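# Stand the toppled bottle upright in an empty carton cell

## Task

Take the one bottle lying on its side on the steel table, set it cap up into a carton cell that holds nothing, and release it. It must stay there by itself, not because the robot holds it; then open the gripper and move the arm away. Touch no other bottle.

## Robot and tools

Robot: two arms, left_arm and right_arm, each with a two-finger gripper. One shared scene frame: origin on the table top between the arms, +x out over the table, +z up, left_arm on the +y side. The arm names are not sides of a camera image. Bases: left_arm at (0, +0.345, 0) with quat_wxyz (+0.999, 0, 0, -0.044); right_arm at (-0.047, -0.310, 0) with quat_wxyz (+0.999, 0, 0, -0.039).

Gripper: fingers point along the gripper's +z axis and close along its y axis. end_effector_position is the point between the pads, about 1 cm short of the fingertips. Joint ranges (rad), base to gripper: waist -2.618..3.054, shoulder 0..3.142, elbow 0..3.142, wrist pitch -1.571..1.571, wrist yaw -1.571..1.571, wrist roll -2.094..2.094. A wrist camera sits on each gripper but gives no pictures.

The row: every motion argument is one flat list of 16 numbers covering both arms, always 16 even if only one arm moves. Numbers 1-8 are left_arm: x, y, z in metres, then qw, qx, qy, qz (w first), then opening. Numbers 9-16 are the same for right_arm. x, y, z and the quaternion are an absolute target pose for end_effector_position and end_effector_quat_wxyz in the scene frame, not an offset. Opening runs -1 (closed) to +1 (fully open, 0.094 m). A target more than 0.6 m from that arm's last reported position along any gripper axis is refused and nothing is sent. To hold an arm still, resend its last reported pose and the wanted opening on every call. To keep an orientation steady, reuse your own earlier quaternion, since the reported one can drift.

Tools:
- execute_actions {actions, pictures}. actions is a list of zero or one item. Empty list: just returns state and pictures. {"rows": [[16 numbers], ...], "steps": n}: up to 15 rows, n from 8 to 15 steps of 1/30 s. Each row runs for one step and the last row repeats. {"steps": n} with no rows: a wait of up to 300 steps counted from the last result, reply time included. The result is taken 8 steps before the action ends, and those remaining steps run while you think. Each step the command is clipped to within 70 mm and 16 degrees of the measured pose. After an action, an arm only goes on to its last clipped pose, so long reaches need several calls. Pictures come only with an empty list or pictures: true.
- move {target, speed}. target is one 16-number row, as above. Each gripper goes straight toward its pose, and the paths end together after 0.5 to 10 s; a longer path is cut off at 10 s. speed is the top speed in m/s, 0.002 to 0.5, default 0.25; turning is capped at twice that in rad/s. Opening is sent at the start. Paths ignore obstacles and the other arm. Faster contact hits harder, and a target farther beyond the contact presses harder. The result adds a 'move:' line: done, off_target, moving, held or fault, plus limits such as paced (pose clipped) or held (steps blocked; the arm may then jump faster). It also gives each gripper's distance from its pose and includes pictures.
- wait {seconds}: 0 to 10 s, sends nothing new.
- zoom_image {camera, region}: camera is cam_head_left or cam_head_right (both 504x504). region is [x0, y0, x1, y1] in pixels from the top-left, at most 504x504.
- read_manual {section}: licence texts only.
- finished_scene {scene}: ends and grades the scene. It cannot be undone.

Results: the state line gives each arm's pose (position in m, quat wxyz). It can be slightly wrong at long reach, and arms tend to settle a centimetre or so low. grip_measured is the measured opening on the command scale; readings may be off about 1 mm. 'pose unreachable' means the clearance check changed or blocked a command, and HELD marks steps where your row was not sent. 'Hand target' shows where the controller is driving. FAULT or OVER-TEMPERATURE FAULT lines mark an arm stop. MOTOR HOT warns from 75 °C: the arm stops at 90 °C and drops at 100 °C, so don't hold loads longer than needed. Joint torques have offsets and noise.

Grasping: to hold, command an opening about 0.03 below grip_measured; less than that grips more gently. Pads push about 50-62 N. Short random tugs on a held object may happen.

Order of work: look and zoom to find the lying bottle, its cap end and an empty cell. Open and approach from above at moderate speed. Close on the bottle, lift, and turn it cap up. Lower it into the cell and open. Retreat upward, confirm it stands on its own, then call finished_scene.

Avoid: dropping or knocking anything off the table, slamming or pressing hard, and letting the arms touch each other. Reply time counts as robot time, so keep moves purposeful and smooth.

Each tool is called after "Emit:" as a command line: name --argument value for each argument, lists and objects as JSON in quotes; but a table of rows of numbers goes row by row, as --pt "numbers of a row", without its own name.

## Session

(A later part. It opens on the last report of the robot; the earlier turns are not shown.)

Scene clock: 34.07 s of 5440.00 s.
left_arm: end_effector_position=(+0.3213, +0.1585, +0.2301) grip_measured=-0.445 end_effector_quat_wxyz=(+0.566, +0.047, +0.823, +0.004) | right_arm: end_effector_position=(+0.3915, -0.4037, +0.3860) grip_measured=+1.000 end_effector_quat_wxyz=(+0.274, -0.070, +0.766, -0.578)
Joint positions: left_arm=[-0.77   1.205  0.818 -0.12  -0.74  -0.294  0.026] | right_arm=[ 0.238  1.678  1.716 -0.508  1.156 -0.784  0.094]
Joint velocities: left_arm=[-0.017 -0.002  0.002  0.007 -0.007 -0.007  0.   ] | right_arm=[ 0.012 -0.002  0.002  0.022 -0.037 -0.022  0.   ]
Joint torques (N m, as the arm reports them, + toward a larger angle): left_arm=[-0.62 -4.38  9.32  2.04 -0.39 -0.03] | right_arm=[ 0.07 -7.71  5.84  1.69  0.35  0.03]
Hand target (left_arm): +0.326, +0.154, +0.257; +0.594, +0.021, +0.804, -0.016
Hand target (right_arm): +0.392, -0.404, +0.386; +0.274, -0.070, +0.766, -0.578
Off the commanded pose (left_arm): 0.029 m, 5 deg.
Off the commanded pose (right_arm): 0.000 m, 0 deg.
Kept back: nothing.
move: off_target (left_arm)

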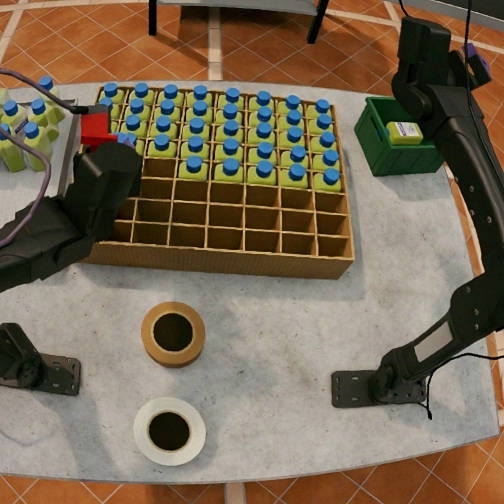

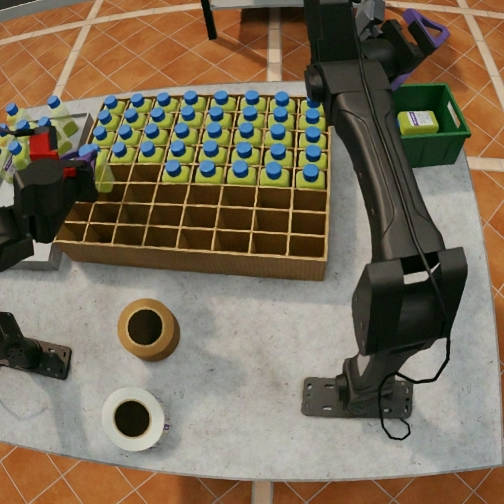

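Emit:
move --target '[0.325, 0.155, 0.218, 0.5840, 0.0213, 0.8113, -0.0153, -0.49, 0.3915, -0.4037, 0.3860, 0.274, -0.070, 0.766, -0.578, 1]' --speed 0.04

Emit:
zoom_image --camera "cam_head_right" --region '[70, 145, 150, 225]'

Scene clock: 35.70 s of 5440.00 s.
left_arm: end_effector_position=(+0.3215, +0.1580, +0.2064) grip_measured=-0.445 end_effector_quat_wxyz=(+0.564, +0.039, +0.825, -0.002) | right_arm: end_effector_position=(+0.3915, -0.4037, +0.3860) grip_measured=+1.000 end_effector_quat_wxyz=(+0.274, -0.070, +0.766, -0.578)
Joint positions: left_arm=[-0.77   1.229  0.741 -0.025 -0.739 -0.319  0.026] | right_arm=[ 0.238  1.678  1.716 -0.508  1.156 -0.784  0.094]
Joint velocities: left_arm=[-0.007 -0.012  0.022  0.051 -0.051 -0.007  0.001] | right_arm=[ 0.012  0.012 -0.012 -0.022  0.022 -0.022  0.   ]
Joint torques (N m, as the arm reports them, + toward a larger angle): left_arm=[-0.37 -4.65  6.2   2.04 -0.32 -0.03] | right_arm=[ 0.06 -7.76  5.82  1.72  0.33  0.01]
Hand target (left_arm): +0.324, +0.155, +0.218; +0.583, +0.021, +0.812, -0.016
Hand target (right_arm): +0.392, -0.404, +0.386; +0.274, -0.070, +0.766, -0.578
Off the commanded pose (left_arm): 0.012 m, 4 deg.
Off the commanded pose (right_arm): 0.000 m, 0 deg.
Kept back: nothing.
move: off_target (left_arm)

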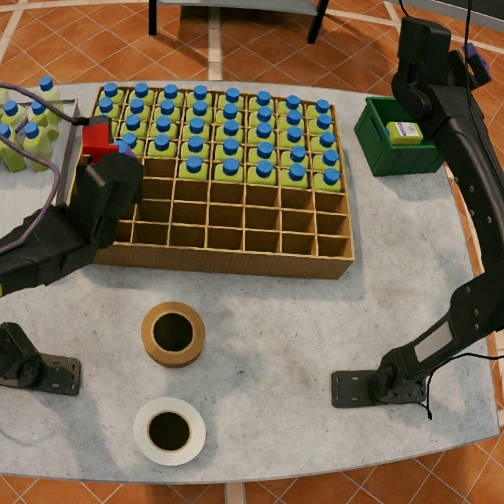

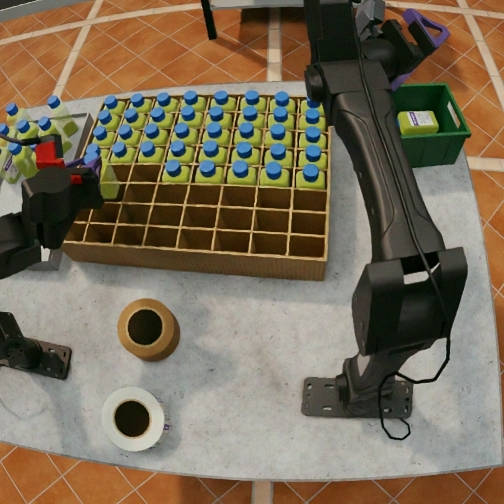

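Region (70, 145, 150, 225) of cam_head_right's 504x504 image, scaled by 6.300, with more detail than that image has.

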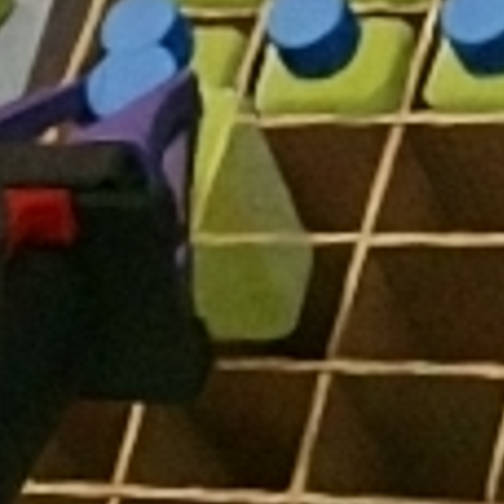

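Emit:
move --target '[0.324, 0.150, 0.219, 0.5931, 0.0096, 0.8051, -0.0321, -0.49, 0.3915, -0.4037, 0.3860, 0.274, -0.070, 0.766, -0.578, 1]' --speed 0.03

Emit:
zoom_image --camera "cam_head_right" --region '[70, 145, 150, 225]'

Scene clock: 39.27 s of 5440.00 s.
left_arm: end_effector_position=(+0.3222, +0.1526, +0.2112) grip_measured=-0.445 end_effector_quat_wxyz=(+0.577, +0.024, +0.816, -0.024) | right_arm: end_effector_position=(+0.3915, -0.4037, +0.3860) grip_measured=+1.000 end_effector_quat_wxyz=(+0.274, -0.070, +0.766, -0.578)
Joint positions: left_arm=[-0.778  1.229  0.728  0.034 -0.739 -0.34   0.026] | right_arm=[ 0.238  1.678  1.716 -0.508  1.156 -0.784  0.094]
Joint velocities: left_arm=[ 0.012 -0.007 -0.002 -0.022 -0.022  0.007 -0.   ] | right_arm=[-0.022 -0.012  0.017  0.007  0.037 -0.022  0.   ]
Joint torques (N m, as the arm reports them, + toward a larger angle): left_arm=[-0.76 -3.93  5.99  2.06 -0.36 -0.04] | right_arm=[ 0.08 -7.75  5.79  1.71  0.32  0.02]
Hand target (left_arm): +0.324, +0.150, +0.219; +0.592, +0.010, +0.806, -0.033
Hand target (right_arm): +0.392, -0.404, +0.386; +0.274, -0.070, +0.766, -0.578
Off the commanded pose (left_arm): 0.008 m, 3 deg.
Off the commanded pose (right_arm): 0.000 m, 0 deg.
Kept back: nothing.
move: off_target (left_arm)

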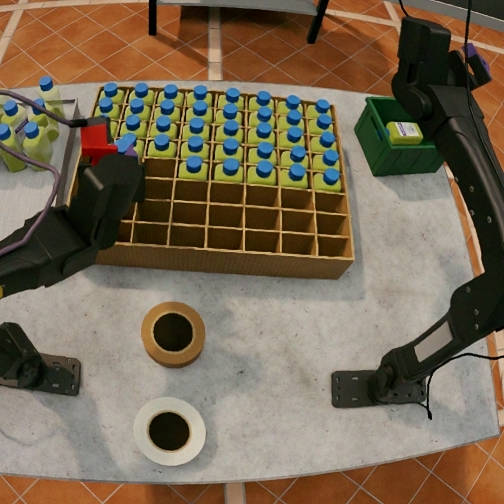

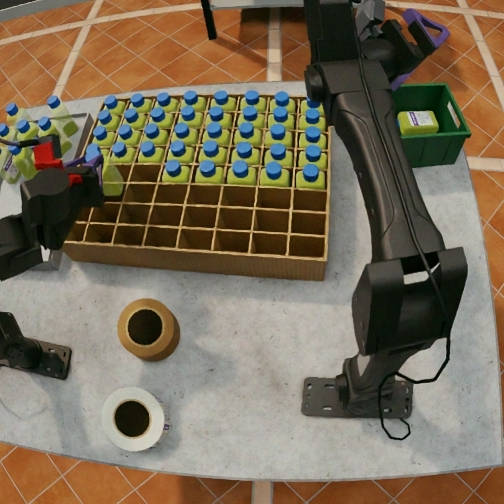

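Region (70, 145, 150, 225) of cam_head_right's 504x504 image, scaled by 6.300, with more detail than that image has.

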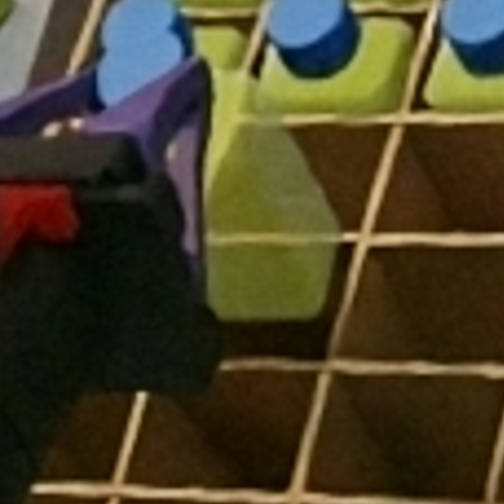

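Emit:
move --target '[0.320, 0.158, 0.213, 0.5931, 0.0096, 0.8051, -0.0321, -0.49, 0.3915, -0.4037, 0.3860, 0.274, -0.070, 0.766, -0.578, 1]' --speed 0.02

Emit:
zoom_image --camera "cam_head_right" --region '[70, 145, 150, 225]'

Scene clock: 41.50 s of 5440.00 s.
left_arm: end_effector_position=(+0.3184, +0.1566, +0.1953) grip_measured=-0.445 end_effector_quat_wxyz=(+0.570, +0.030, +0.821, -0.017) | right_arm: end_effector_position=(+0.3915, -0.4037, +0.3860) grip_measured=+1.000 end_effector_quat_wxyz=(+0.274, -0.070, +0.766, -0.578)
Joint positions: left_arm=[-0.778  1.229  0.681  0.055 -0.737 -0.34   0.026] | right_arm=[ 0.238  1.678  1.716 -0.508  1.156 -0.784  0.094]
Joint velocities: left_arm=[ 0.012  0.017 -0.007  0.007  0.11   0.007 -0.   ] | right_arm=[-0.017 -0.007 -0.012 -0.066 -0.007 -0.007  0.   ]
Joint torques (N m, as the arm reports them, + toward a larger angle): left_arm=[-0.07 -6.94  5.98  2.04 -0.32  0.02] | right_arm=[ 0.11 -7.7   5.86  1.74  0.31  0.02]
Hand target (left_arm): +0.320, +0.158, +0.213; +0.592, +0.009, +0.805, -0.033
Hand target (right_arm): +0.392, -0.404, +0.386; +0.274, -0.070, +0.766, -0.578
Off the commanded pose (left_arm): 0.018 m, 4 deg.
Off the commanded pose (right_arm): 0.000 m, 0 deg.
Kept back: nothing.
move: off_target (left_arm)

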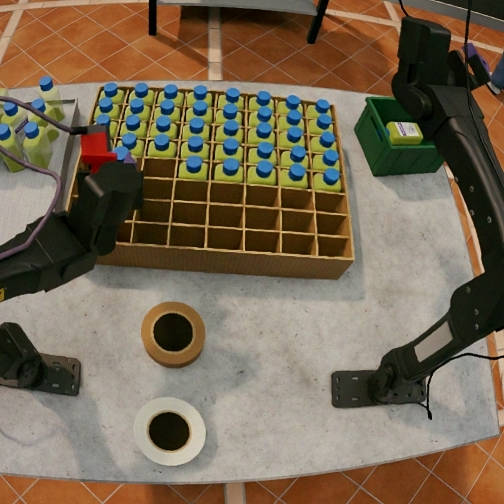

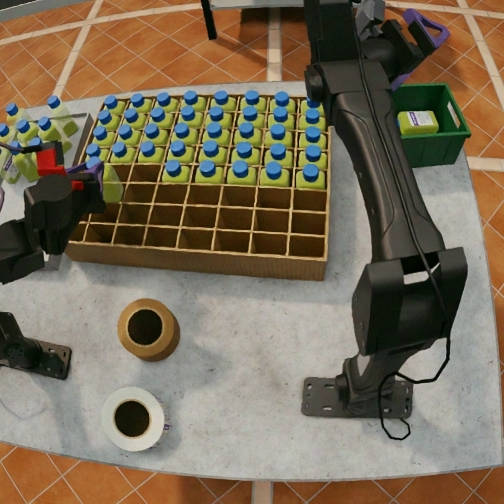

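Region (70, 145, 150, 225) of cam_head_right's 504x504 image, scaled by 6.300, with more detail than that image has.

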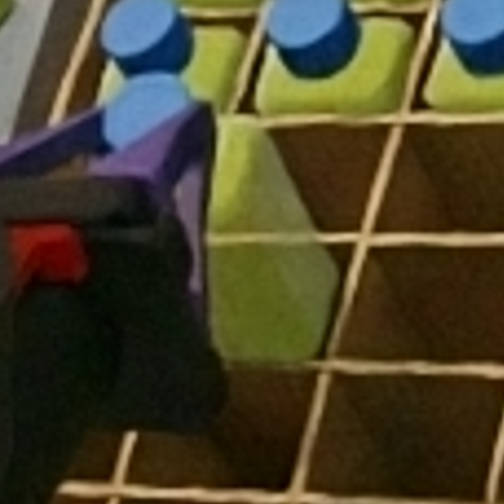

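Emit:
zoom_image --camera "cam_head_right" --region '[95, 175, 135, 215]'

Emit:
zoom_image --camera "cam_head_left" --region '[90, 135, 170, 215]'

Region (95, 175, 135, 215) of cam_head_right's 504x504 image, scaled by 12.600, with more detail than that image has.

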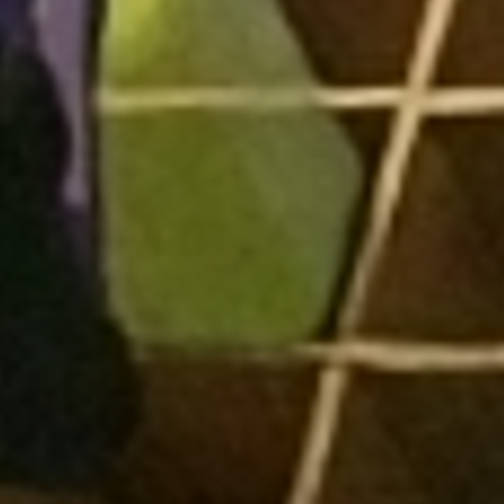

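Region (90, 135, 170, 215) of cam_head_left's 504x504 image, scaled by 6.300, with more detail than that image has.

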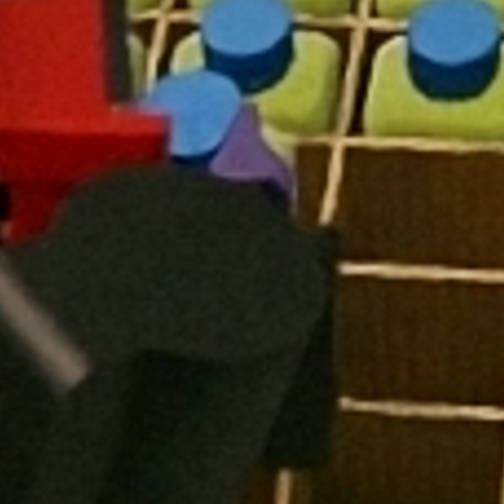

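Emit:
move --target '[0.319, 0.156, 0.170, 0.5931, 0.0096, 0.8051, -0.0321, -0.49, 0.3915, -0.4037, 0.3860, 0.274, -0.070, 0.766, -0.578, 1]' --speed 0.025

Emit:
zoom_image --camera "cam_head_right" --region '[70, 145, 150, 225]'

Scene clock: 45.27 s of 5440.00 s.
left_arm: end_effector_position=(+0.3183, +0.1581, +0.1635) grip_measured=-0.445 end_effector_quat_wxyz=(+0.580, +0.021, +0.814, -0.025) | right_arm: end_effector_position=(+0.3915, -0.4037, +0.3860) grip_measured=+1.000 end_effector_quat_wxyz=(+0.274, -0.070, +0.766, -0.578)
Joint positions: left_arm=[-0.778  1.286  0.554  0.274 -0.743 -0.34   0.026] | right_arm=[ 0.238  1.678  1.716 -0.508  1.156 -0.784  0.094]
Joint velocities: left_arm=[ 0.007  0.002 -0.007  0.037  0.066  0.037  0.001] | right_arm=[-0.007  0.002  0.002  0.007  0.051  0.051  0.   ]
Joint torques (N m, as the arm reports them, + toward a larger angle): left_arm=[-0.75 -4.52  5.51  1.96 -0.31 -0.02] | right_arm=[ 0.07 -7.67  5.84  1.71  0.31  0.02]
Hand target (left_arm): +0.319, +0.156, +0.170; +0.592, +0.010, +0.805, -0.033
Hand target (right_arm): +0.392, -0.404, +0.386; +0.274, -0.070, +0.766, -0.578
Off the commanded pose (left_arm): 0.007 m, 2 deg.
Off the commanded pose (right_arm): 0.000 m, 0 deg.
Kept back: nothing.
move: done

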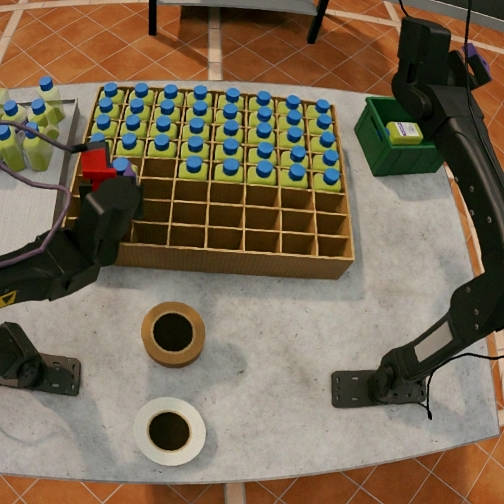

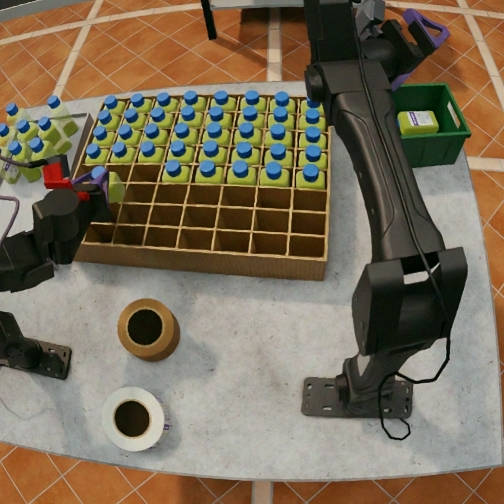

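Region (70, 145, 150, 225) of cam_head_right's 504x504 image, scaled by 6.300, with more detail than that image has.

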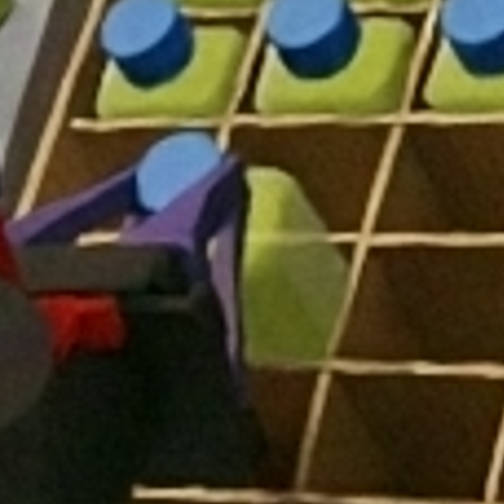

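Emit:
move --target '[0.318, 0.156, 0.130, 0.5931, 0.0096, 0.8051, -0.0321, -0.49, 0.3915, -0.4037, 0.3860, 0.274, -0.070, 0.766, -0.578, 1]' --speed 0.03

Emit:
zoom_image --camera "cam_head_right" --region '[70, 145, 150, 225]'

Scene clock: 46.93 s of 5440.00 s.
left_arm: end_effector_position=(+0.3193, +0.1594, +0.1269) grip_measured=-0.445 end_effector_quat_wxyz=(+0.584, +0.015, +0.811, -0.024) | right_arm: end_effector_position=(+0.3915, -0.4037, +0.3860) grip_measured=+1.000 end_effector_quat_wxyz=(+0.274, -0.070, +0.766, -0.578)
Joint positions: left_arm=[-0.778  1.411  0.455  0.507 -0.755 -0.34   0.026] | right_arm=[ 0.238  1.678  1.716 -0.508  1.156 -0.784  0.094]
Joint velocities: left_arm=[-0.017 -0.007 -0.017  0.051 -0.095 -0.051 -0.   ] | right_arm=[-0.012 -0.002 -0.012 -0.022 -0.051 -0.051  0.   ]
Joint torques (N m, as the arm reports them, + toward a larger angle): left_arm=[-1.   -4.85  4.6   1.91 -0.24 -0.04] | right_arm=[ 0.   -7.62  5.88  1.72  0.31  0.01]
Hand target (left_arm): +0.318, +0.156, +0.130; +0.592, +0.010, +0.805, -0.032
Hand target (right_arm): +0.392, -0.404, +0.386; +0.274, -0.070, +0.766, -0.578
Off the commanded pose (left_arm): 0.005 m, 2 deg.
Off the commanded pose (right_arm): 0.000 m, 0 deg.
Kept back: nothing.
move: done

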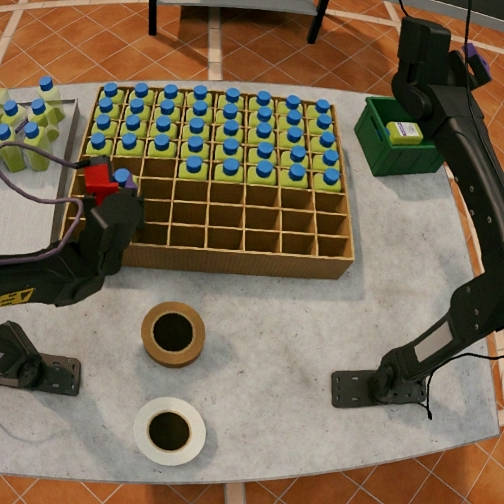

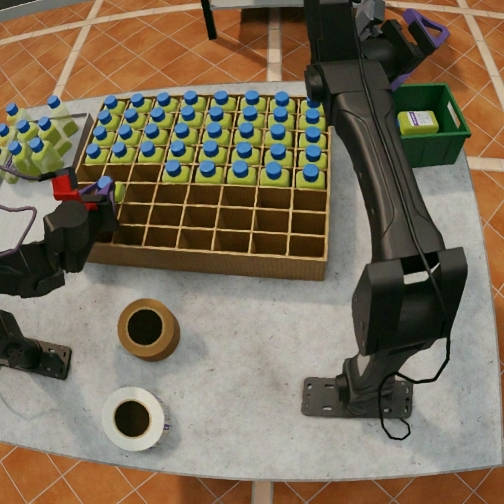

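Region (70, 145, 150, 225) of cam_head_right's 504x504 image, scaled by 6.300, with more detail than that image has.

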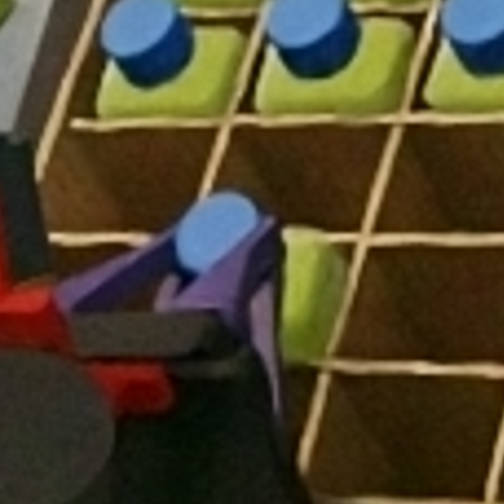

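Emit:
move --target '[0.317, 0.157, 0.118, 0.5931, 0.0096, 0.8051, -0.0321, -0.49, 0.3915, -0.4037, 0.3860, 0.274, -0.070, 0.766, -0.578, 1]' --speed 0.015

Emit:
zoom_image --camera "cam_head_right" --region '[70, 145, 150, 225]'

Scene clock: 48.63 s of 5440.00 s.
left_arm: end_effector_position=(+0.3195, +0.1600, +0.1171) grip_measured=-0.445 end_effector_quat_wxyz=(+0.587, +0.012, +0.809, -0.025) | right_arm: end_effector_position=(+0.3915, -0.4037, +0.3860) grip_measured=+1.000 end_effector_quat_wxyz=(+0.274, -0.070, +0.766, -0.578)
Joint positions: left_arm=[-0.778  1.456  0.428  0.588 -0.759 -0.34   0.026] | right_arm=[ 0.238  1.678  1.716 -0.508  1.156 -0.784  0.094]
Joint velocities: left_arm=[ 0.007  0.002 -0.007 -0.022  0.051  0.066  0.001] | right_arm=[-0.012  0.017 -0.012 -0.051 -0.037  0.007  0.   ]
Joint torques (N m, as the arm reports them, + toward a larger angle): left_arm=[-1.05 -4.89  4.15  1.86 -0.2  -0.03] | right_arm=[ 0.02 -7.69  5.87  1.71  0.33  0.  ]
Hand target (left_arm): +0.317, +0.157, +0.118; +0.592, +0.010, +0.805, -0.032
Hand target (right_arm): +0.392, -0.404, +0.386; +0.274, -0.070, +0.766, -0.578
Off the commanded pose (left_arm): 0.004 m, 1 deg.
Off the commanded pose (right_arm): 0.000 m, 0 deg.
Kept back: nothing.
move: done

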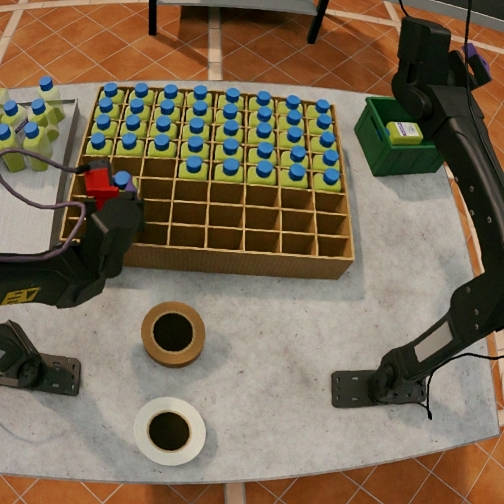

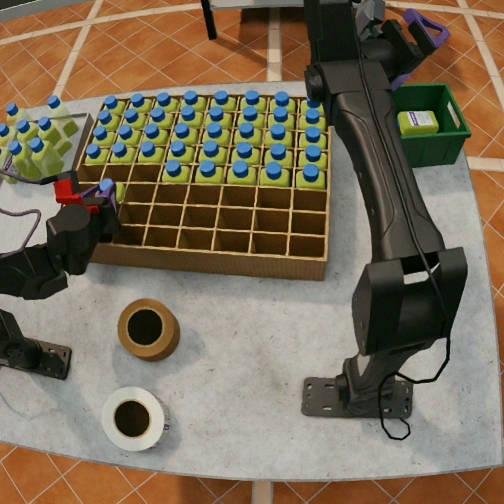

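Region (70, 145, 150, 225) of cam_head_right's 504x504 image, scaled by 6.300, with more detail than that image has.

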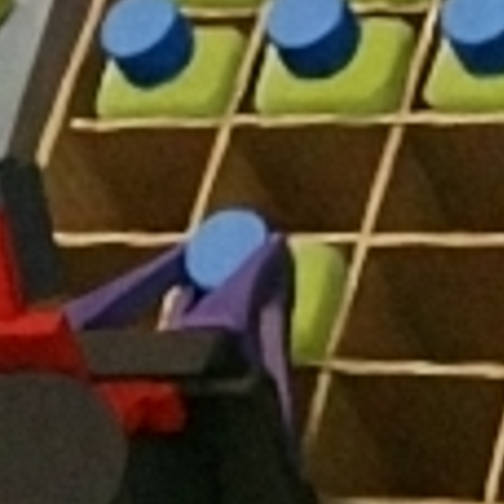

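Emit:
move --target '[0.317, 0.158, 0.109, 0.5931, 0.0096, 0.8051, -0.0321, -0.49, 0.3915, -0.4037, 0.3860, 0.274, -0.070, 0.766, -0.578, 1]' --speed 0.012

Emit:
zoom_image --camera "cam_head_right" --region '[70, 145, 150, 225]'

Scene clock: 49.93 s of 5440.00 s.
left_arm: end_effector_position=(+0.3197, +0.1602, +0.1096) grip_measured=-0.445 end_effector_quat_wxyz=(+0.590, +0.010, +0.807, -0.026) | right_arm: end_effector_position=(+0.3915, -0.4037, +0.3860) grip_measured=+1.000 end_effector_quat_wxyz=(+0.274, -0.070, +0.766, -0.578)
Joint positions: left_arm=[-0.778  1.494  0.409  0.652 -0.762 -0.34   0.026] | right_arm=[ 0.238  1.678  1.716 -0.508  1.156 -0.784  0.094]
Joint velocities: left_arm=[ 0.002  0.037 -0.012  0.051 -0.022  0.007 -0.001] | right_arm=[ 0.002 -0.012  0.002 -0.066  0.037 -0.037  0.   ]
Joint torques (N m, as the arm reports them, + toward a larger angle): left_arm=[-0.84 -5.04  3.96  1.83 -0.15 -0.01] | right_arm=[ 0.07 -7.7   5.79  1.71  0.31  0.03]
Hand target (left_arm): +0.317, +0.158, +0.109; +0.593, +0.010, +0.805, -0.032
Hand target (right_arm): +0.392, -0.404, +0.386; +0.274, -0.070, +0.766, -0.578
Off the commanded pose (left_arm): 0.004 m, 1 deg.
Off the commanded pose (right_arm): 0.000 m, 0 deg.
Kept back: nothing.
move: done

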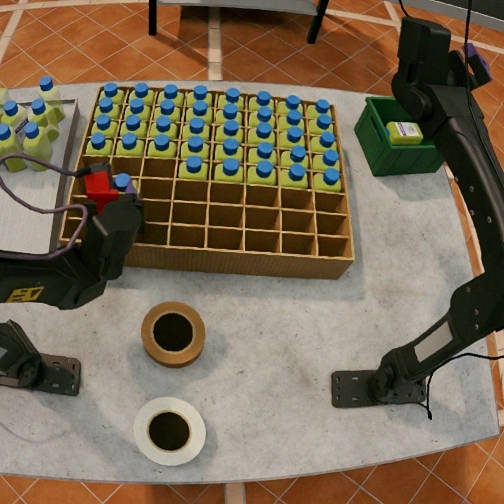

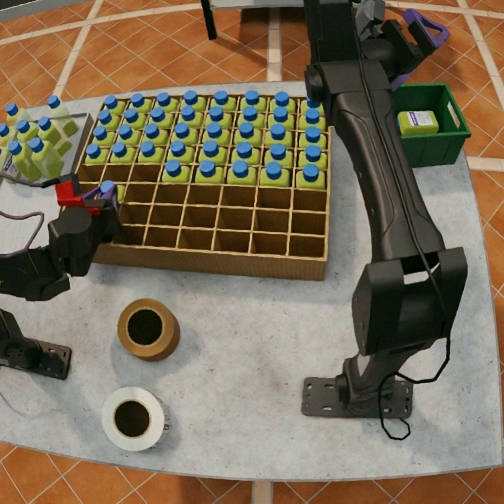

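Region (70, 145, 150, 225) of cam_head_right's 504x504 image, scaled by 6.300, with more detail than that image has.

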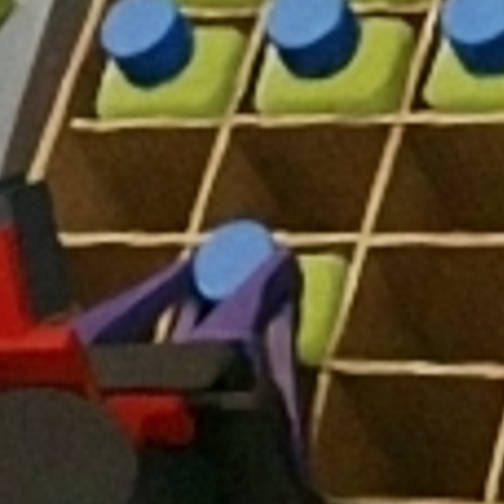

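Emit:
move --target '[0.318, 0.159, 0.110, 0.5931, 0.0096, 0.8051, -0.0321, -0.1, 0.3915, -0.4037, 0.3860, 0.274, -0.070, 0.766, -0.578, 1]' --speed 0.02

Emit:
move --target '[0.30, 0.17, 0.20, 0.5931, 0.0096, 0.8051, -0.0321, -0.1, 0.3915, -0.4037, 0.3860, 0.274, -0.070, 0.766, -0.578, 1]' --speed 0.1

Scene clock: 51.13 s of 5440.00 s.
left_arm: end_effector_position=(+0.3200, +0.1597, +0.1110) grip_measured=-0.102 end_effector_quat_wxyz=(+0.592, +0.008, +0.806, -0.029) | right_arm: end_effector_position=(+0.3915, -0.4037, +0.3860) grip_measured=+1.000 end_effector_quat_wxyz=(+0.274, -0.070, +0.766, -0.578)
Joint positions: left_arm=[-0.778  1.494  0.409  0.661 -0.762 -0.34   0.042] | right_arm=[ 0.238  1.678  1.716 -0.508  1.156 -0.784  0.094]
Joint velocities: left_arm=[-0.032  0.002  0.002 -0.022 -0.037 -0.037  0.001] | right_arm=[ 0.007  0.012 -0.012  0.037  0.022  0.007  0.   ]
Joint torques (N m, as the arm reports them, + toward a larger angle): left_arm=[-0.4  -5.4   3.98  1.73 -0.1   0.02] | right_arm=[ 0.08 -7.67  5.91  1.7   0.35  0.  ]
Hand target (left_arm): +0.318, +0.159, +0.110; +0.593, +0.010, +0.805, -0.032
Hand target (right_arm): +0.392, -0.404, +0.386; +0.274, -0.070, +0.766, -0.578
Off the commanded pose (left_arm): 0.002 m, 0 deg.
Off the commanded pose (right_arm): 0.000 m, 0 deg.
Kept back: nothing.
move: done

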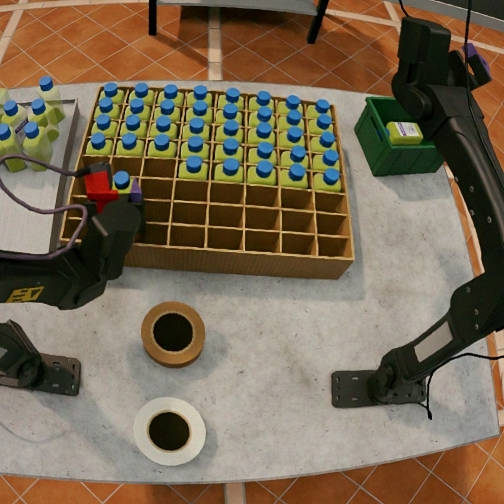

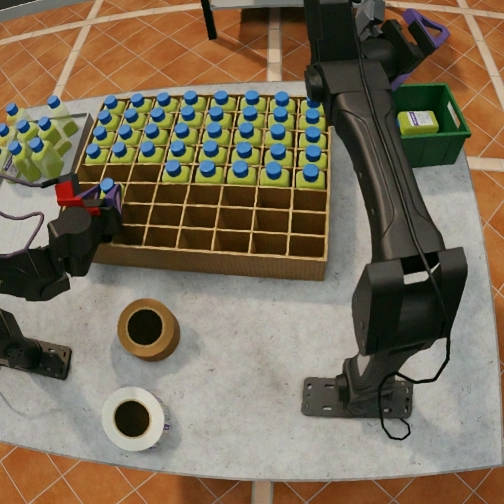

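Scene clock: 52.70 s of 5440.00 s.
left_arm: end_effector_position=(+0.3007, +0.1719, +0.1840) grip_measured=-0.102 end_effector_quat_wxyz=(+0.582, +0.021, +0.812, -0.022) | right_arm: end_effector_position=(+0.3915, -0.4037, +0.3860) grip_measured=+1.000 end_effector_quat_wxyz=(+0.274, -0.070, +0.766, -0.578)
Joint positions: left_arm=[-0.804  1.141  0.554  0.121 -0.774 -0.35   0.042] | right_arm=[ 0.238  1.678  1.716 -0.508  1.156 -0.784  0.094]
Joint velocities: left_arm=[-0.007 -0.017  0.007  0.007  0.022  0.007 -0.001] | right_arm=[-0.002  0.007 -0.007 -0.022 -0.007  0.022  0.   ]
Joint torques (N m, as the arm reports them, + toward a larger angle): left_arm=[-0.75 -5.02  8.34  1.49 -0.27 -0.03] | right_arm=[ 0.1  -7.64  5.83  1.73  0.34  0.  ]
Hand target (left_arm): +0.301, +0.169, +0.200; +0.593, +0.010, +0.804, -0.032
Hand target (right_arm): +0.392, -0.404, +0.386; +0.274, -0.070, +0.766, -0.578
Off the commanded pose (left_arm): 0.016 m, 2 deg.
Off the commanded pose (right_arm): 0.000 m, 0 deg.
Kept back: nothing.
move: off_target (left_arm)

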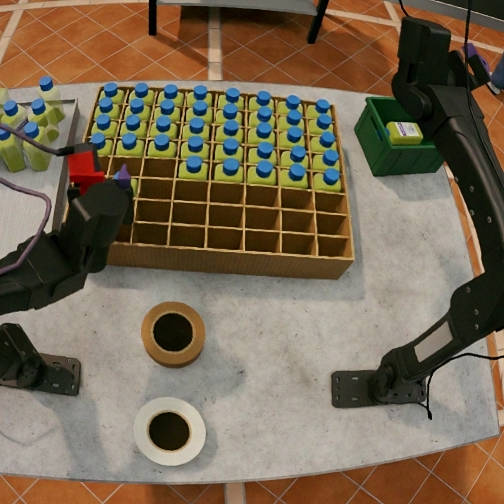

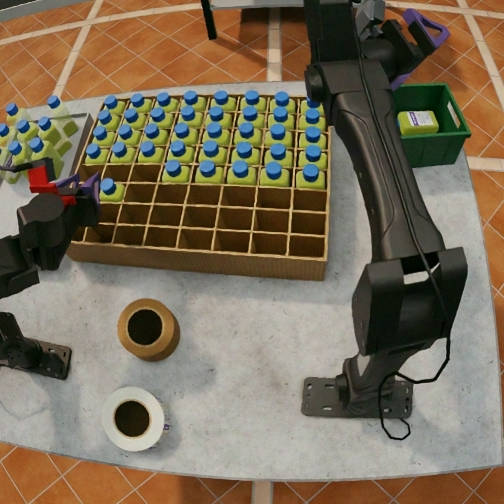

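The bottle is seated in the cell, so I'll move the arm clear.

Emit:
move --target '[0.30, 0.33, 0.25, 0.5931, 0.0096, 0.8051, -0.0321, 0.5, 0.3915, -0.4037, 0.3860, 0.274, -0.070, 0.766, -0.578, 1]' --speed 0.25

Emit:
zoom_image --camera "cam_head_left" --region '[70, 130, 190, 250]'

Scene clock: 54.50 s of 5440.00 s.
left_arm: end_effector_position=(+0.3012, +0.3292, +0.2347) grip_measured=+0.498 end_effector_quat_wxyz=(+0.578, +0.001, +0.815, -0.039) | right_arm: end_effector_position=(+0.3915, -0.4037, +0.3860) grip_measured=+1.000 end_effector_quat_wxyz=(+0.274, -0.070, +0.766, -0.578)
Joint positions: left_arm=[ 0.047  0.692  0.57  -0.214  0.025 -0.056  0.07 ] | right_arm=[ 0.238  1.678  1.716 -0.508  1.156 -0.784  0.094]
Joint velocities: left_arm=[-0.002 -0.007 -0.007 -0.007  0.007  0.007 -0.001] | right_arm=[ 0.017 -0.007 -0.002  0.007 -0.037  0.022  0.   ]
Joint torques (N m, as the arm reports them, + toward a larger angle): left_arm=[ 0.79 -0.19  8.87  1.77  0.14  0.12] | right_arm=[ 0.1  -7.65  5.95  1.71  0.31  0.04]
Hand target (left_arm): +0.302, +0.330, +0.249; +0.589, +0.005, +0.807, -0.038
Hand target (right_arm): +0.392, -0.404, +0.386; +0.274, -0.070, +0.766, -0.578
Off the commanded pose (left_arm): 0.015 m, 2 deg.
Off the commanded pose (right_arm): 0.000 m, 0 deg.
Kept back: nothing.
move: off_target (left_arm)

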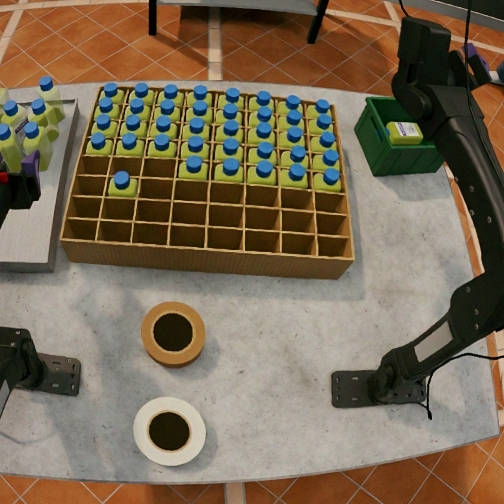

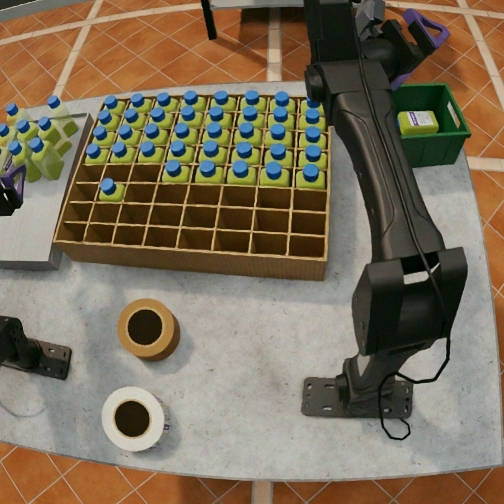

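Region (70, 130, 190, 250) of cam_head_left's 504x504 image, scaled by 4.200, with more detail than that image has.

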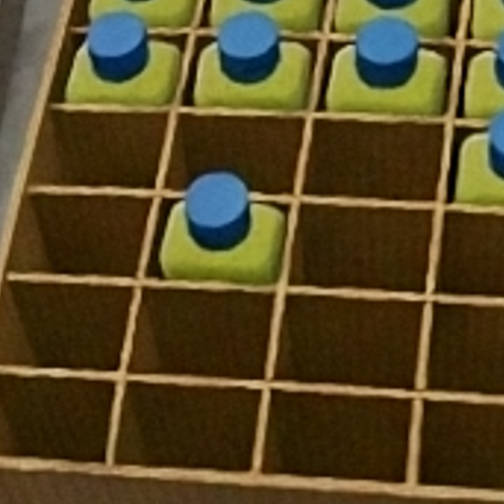

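Emit:
finished_scene --scene 2

The scene is finished: the task was done.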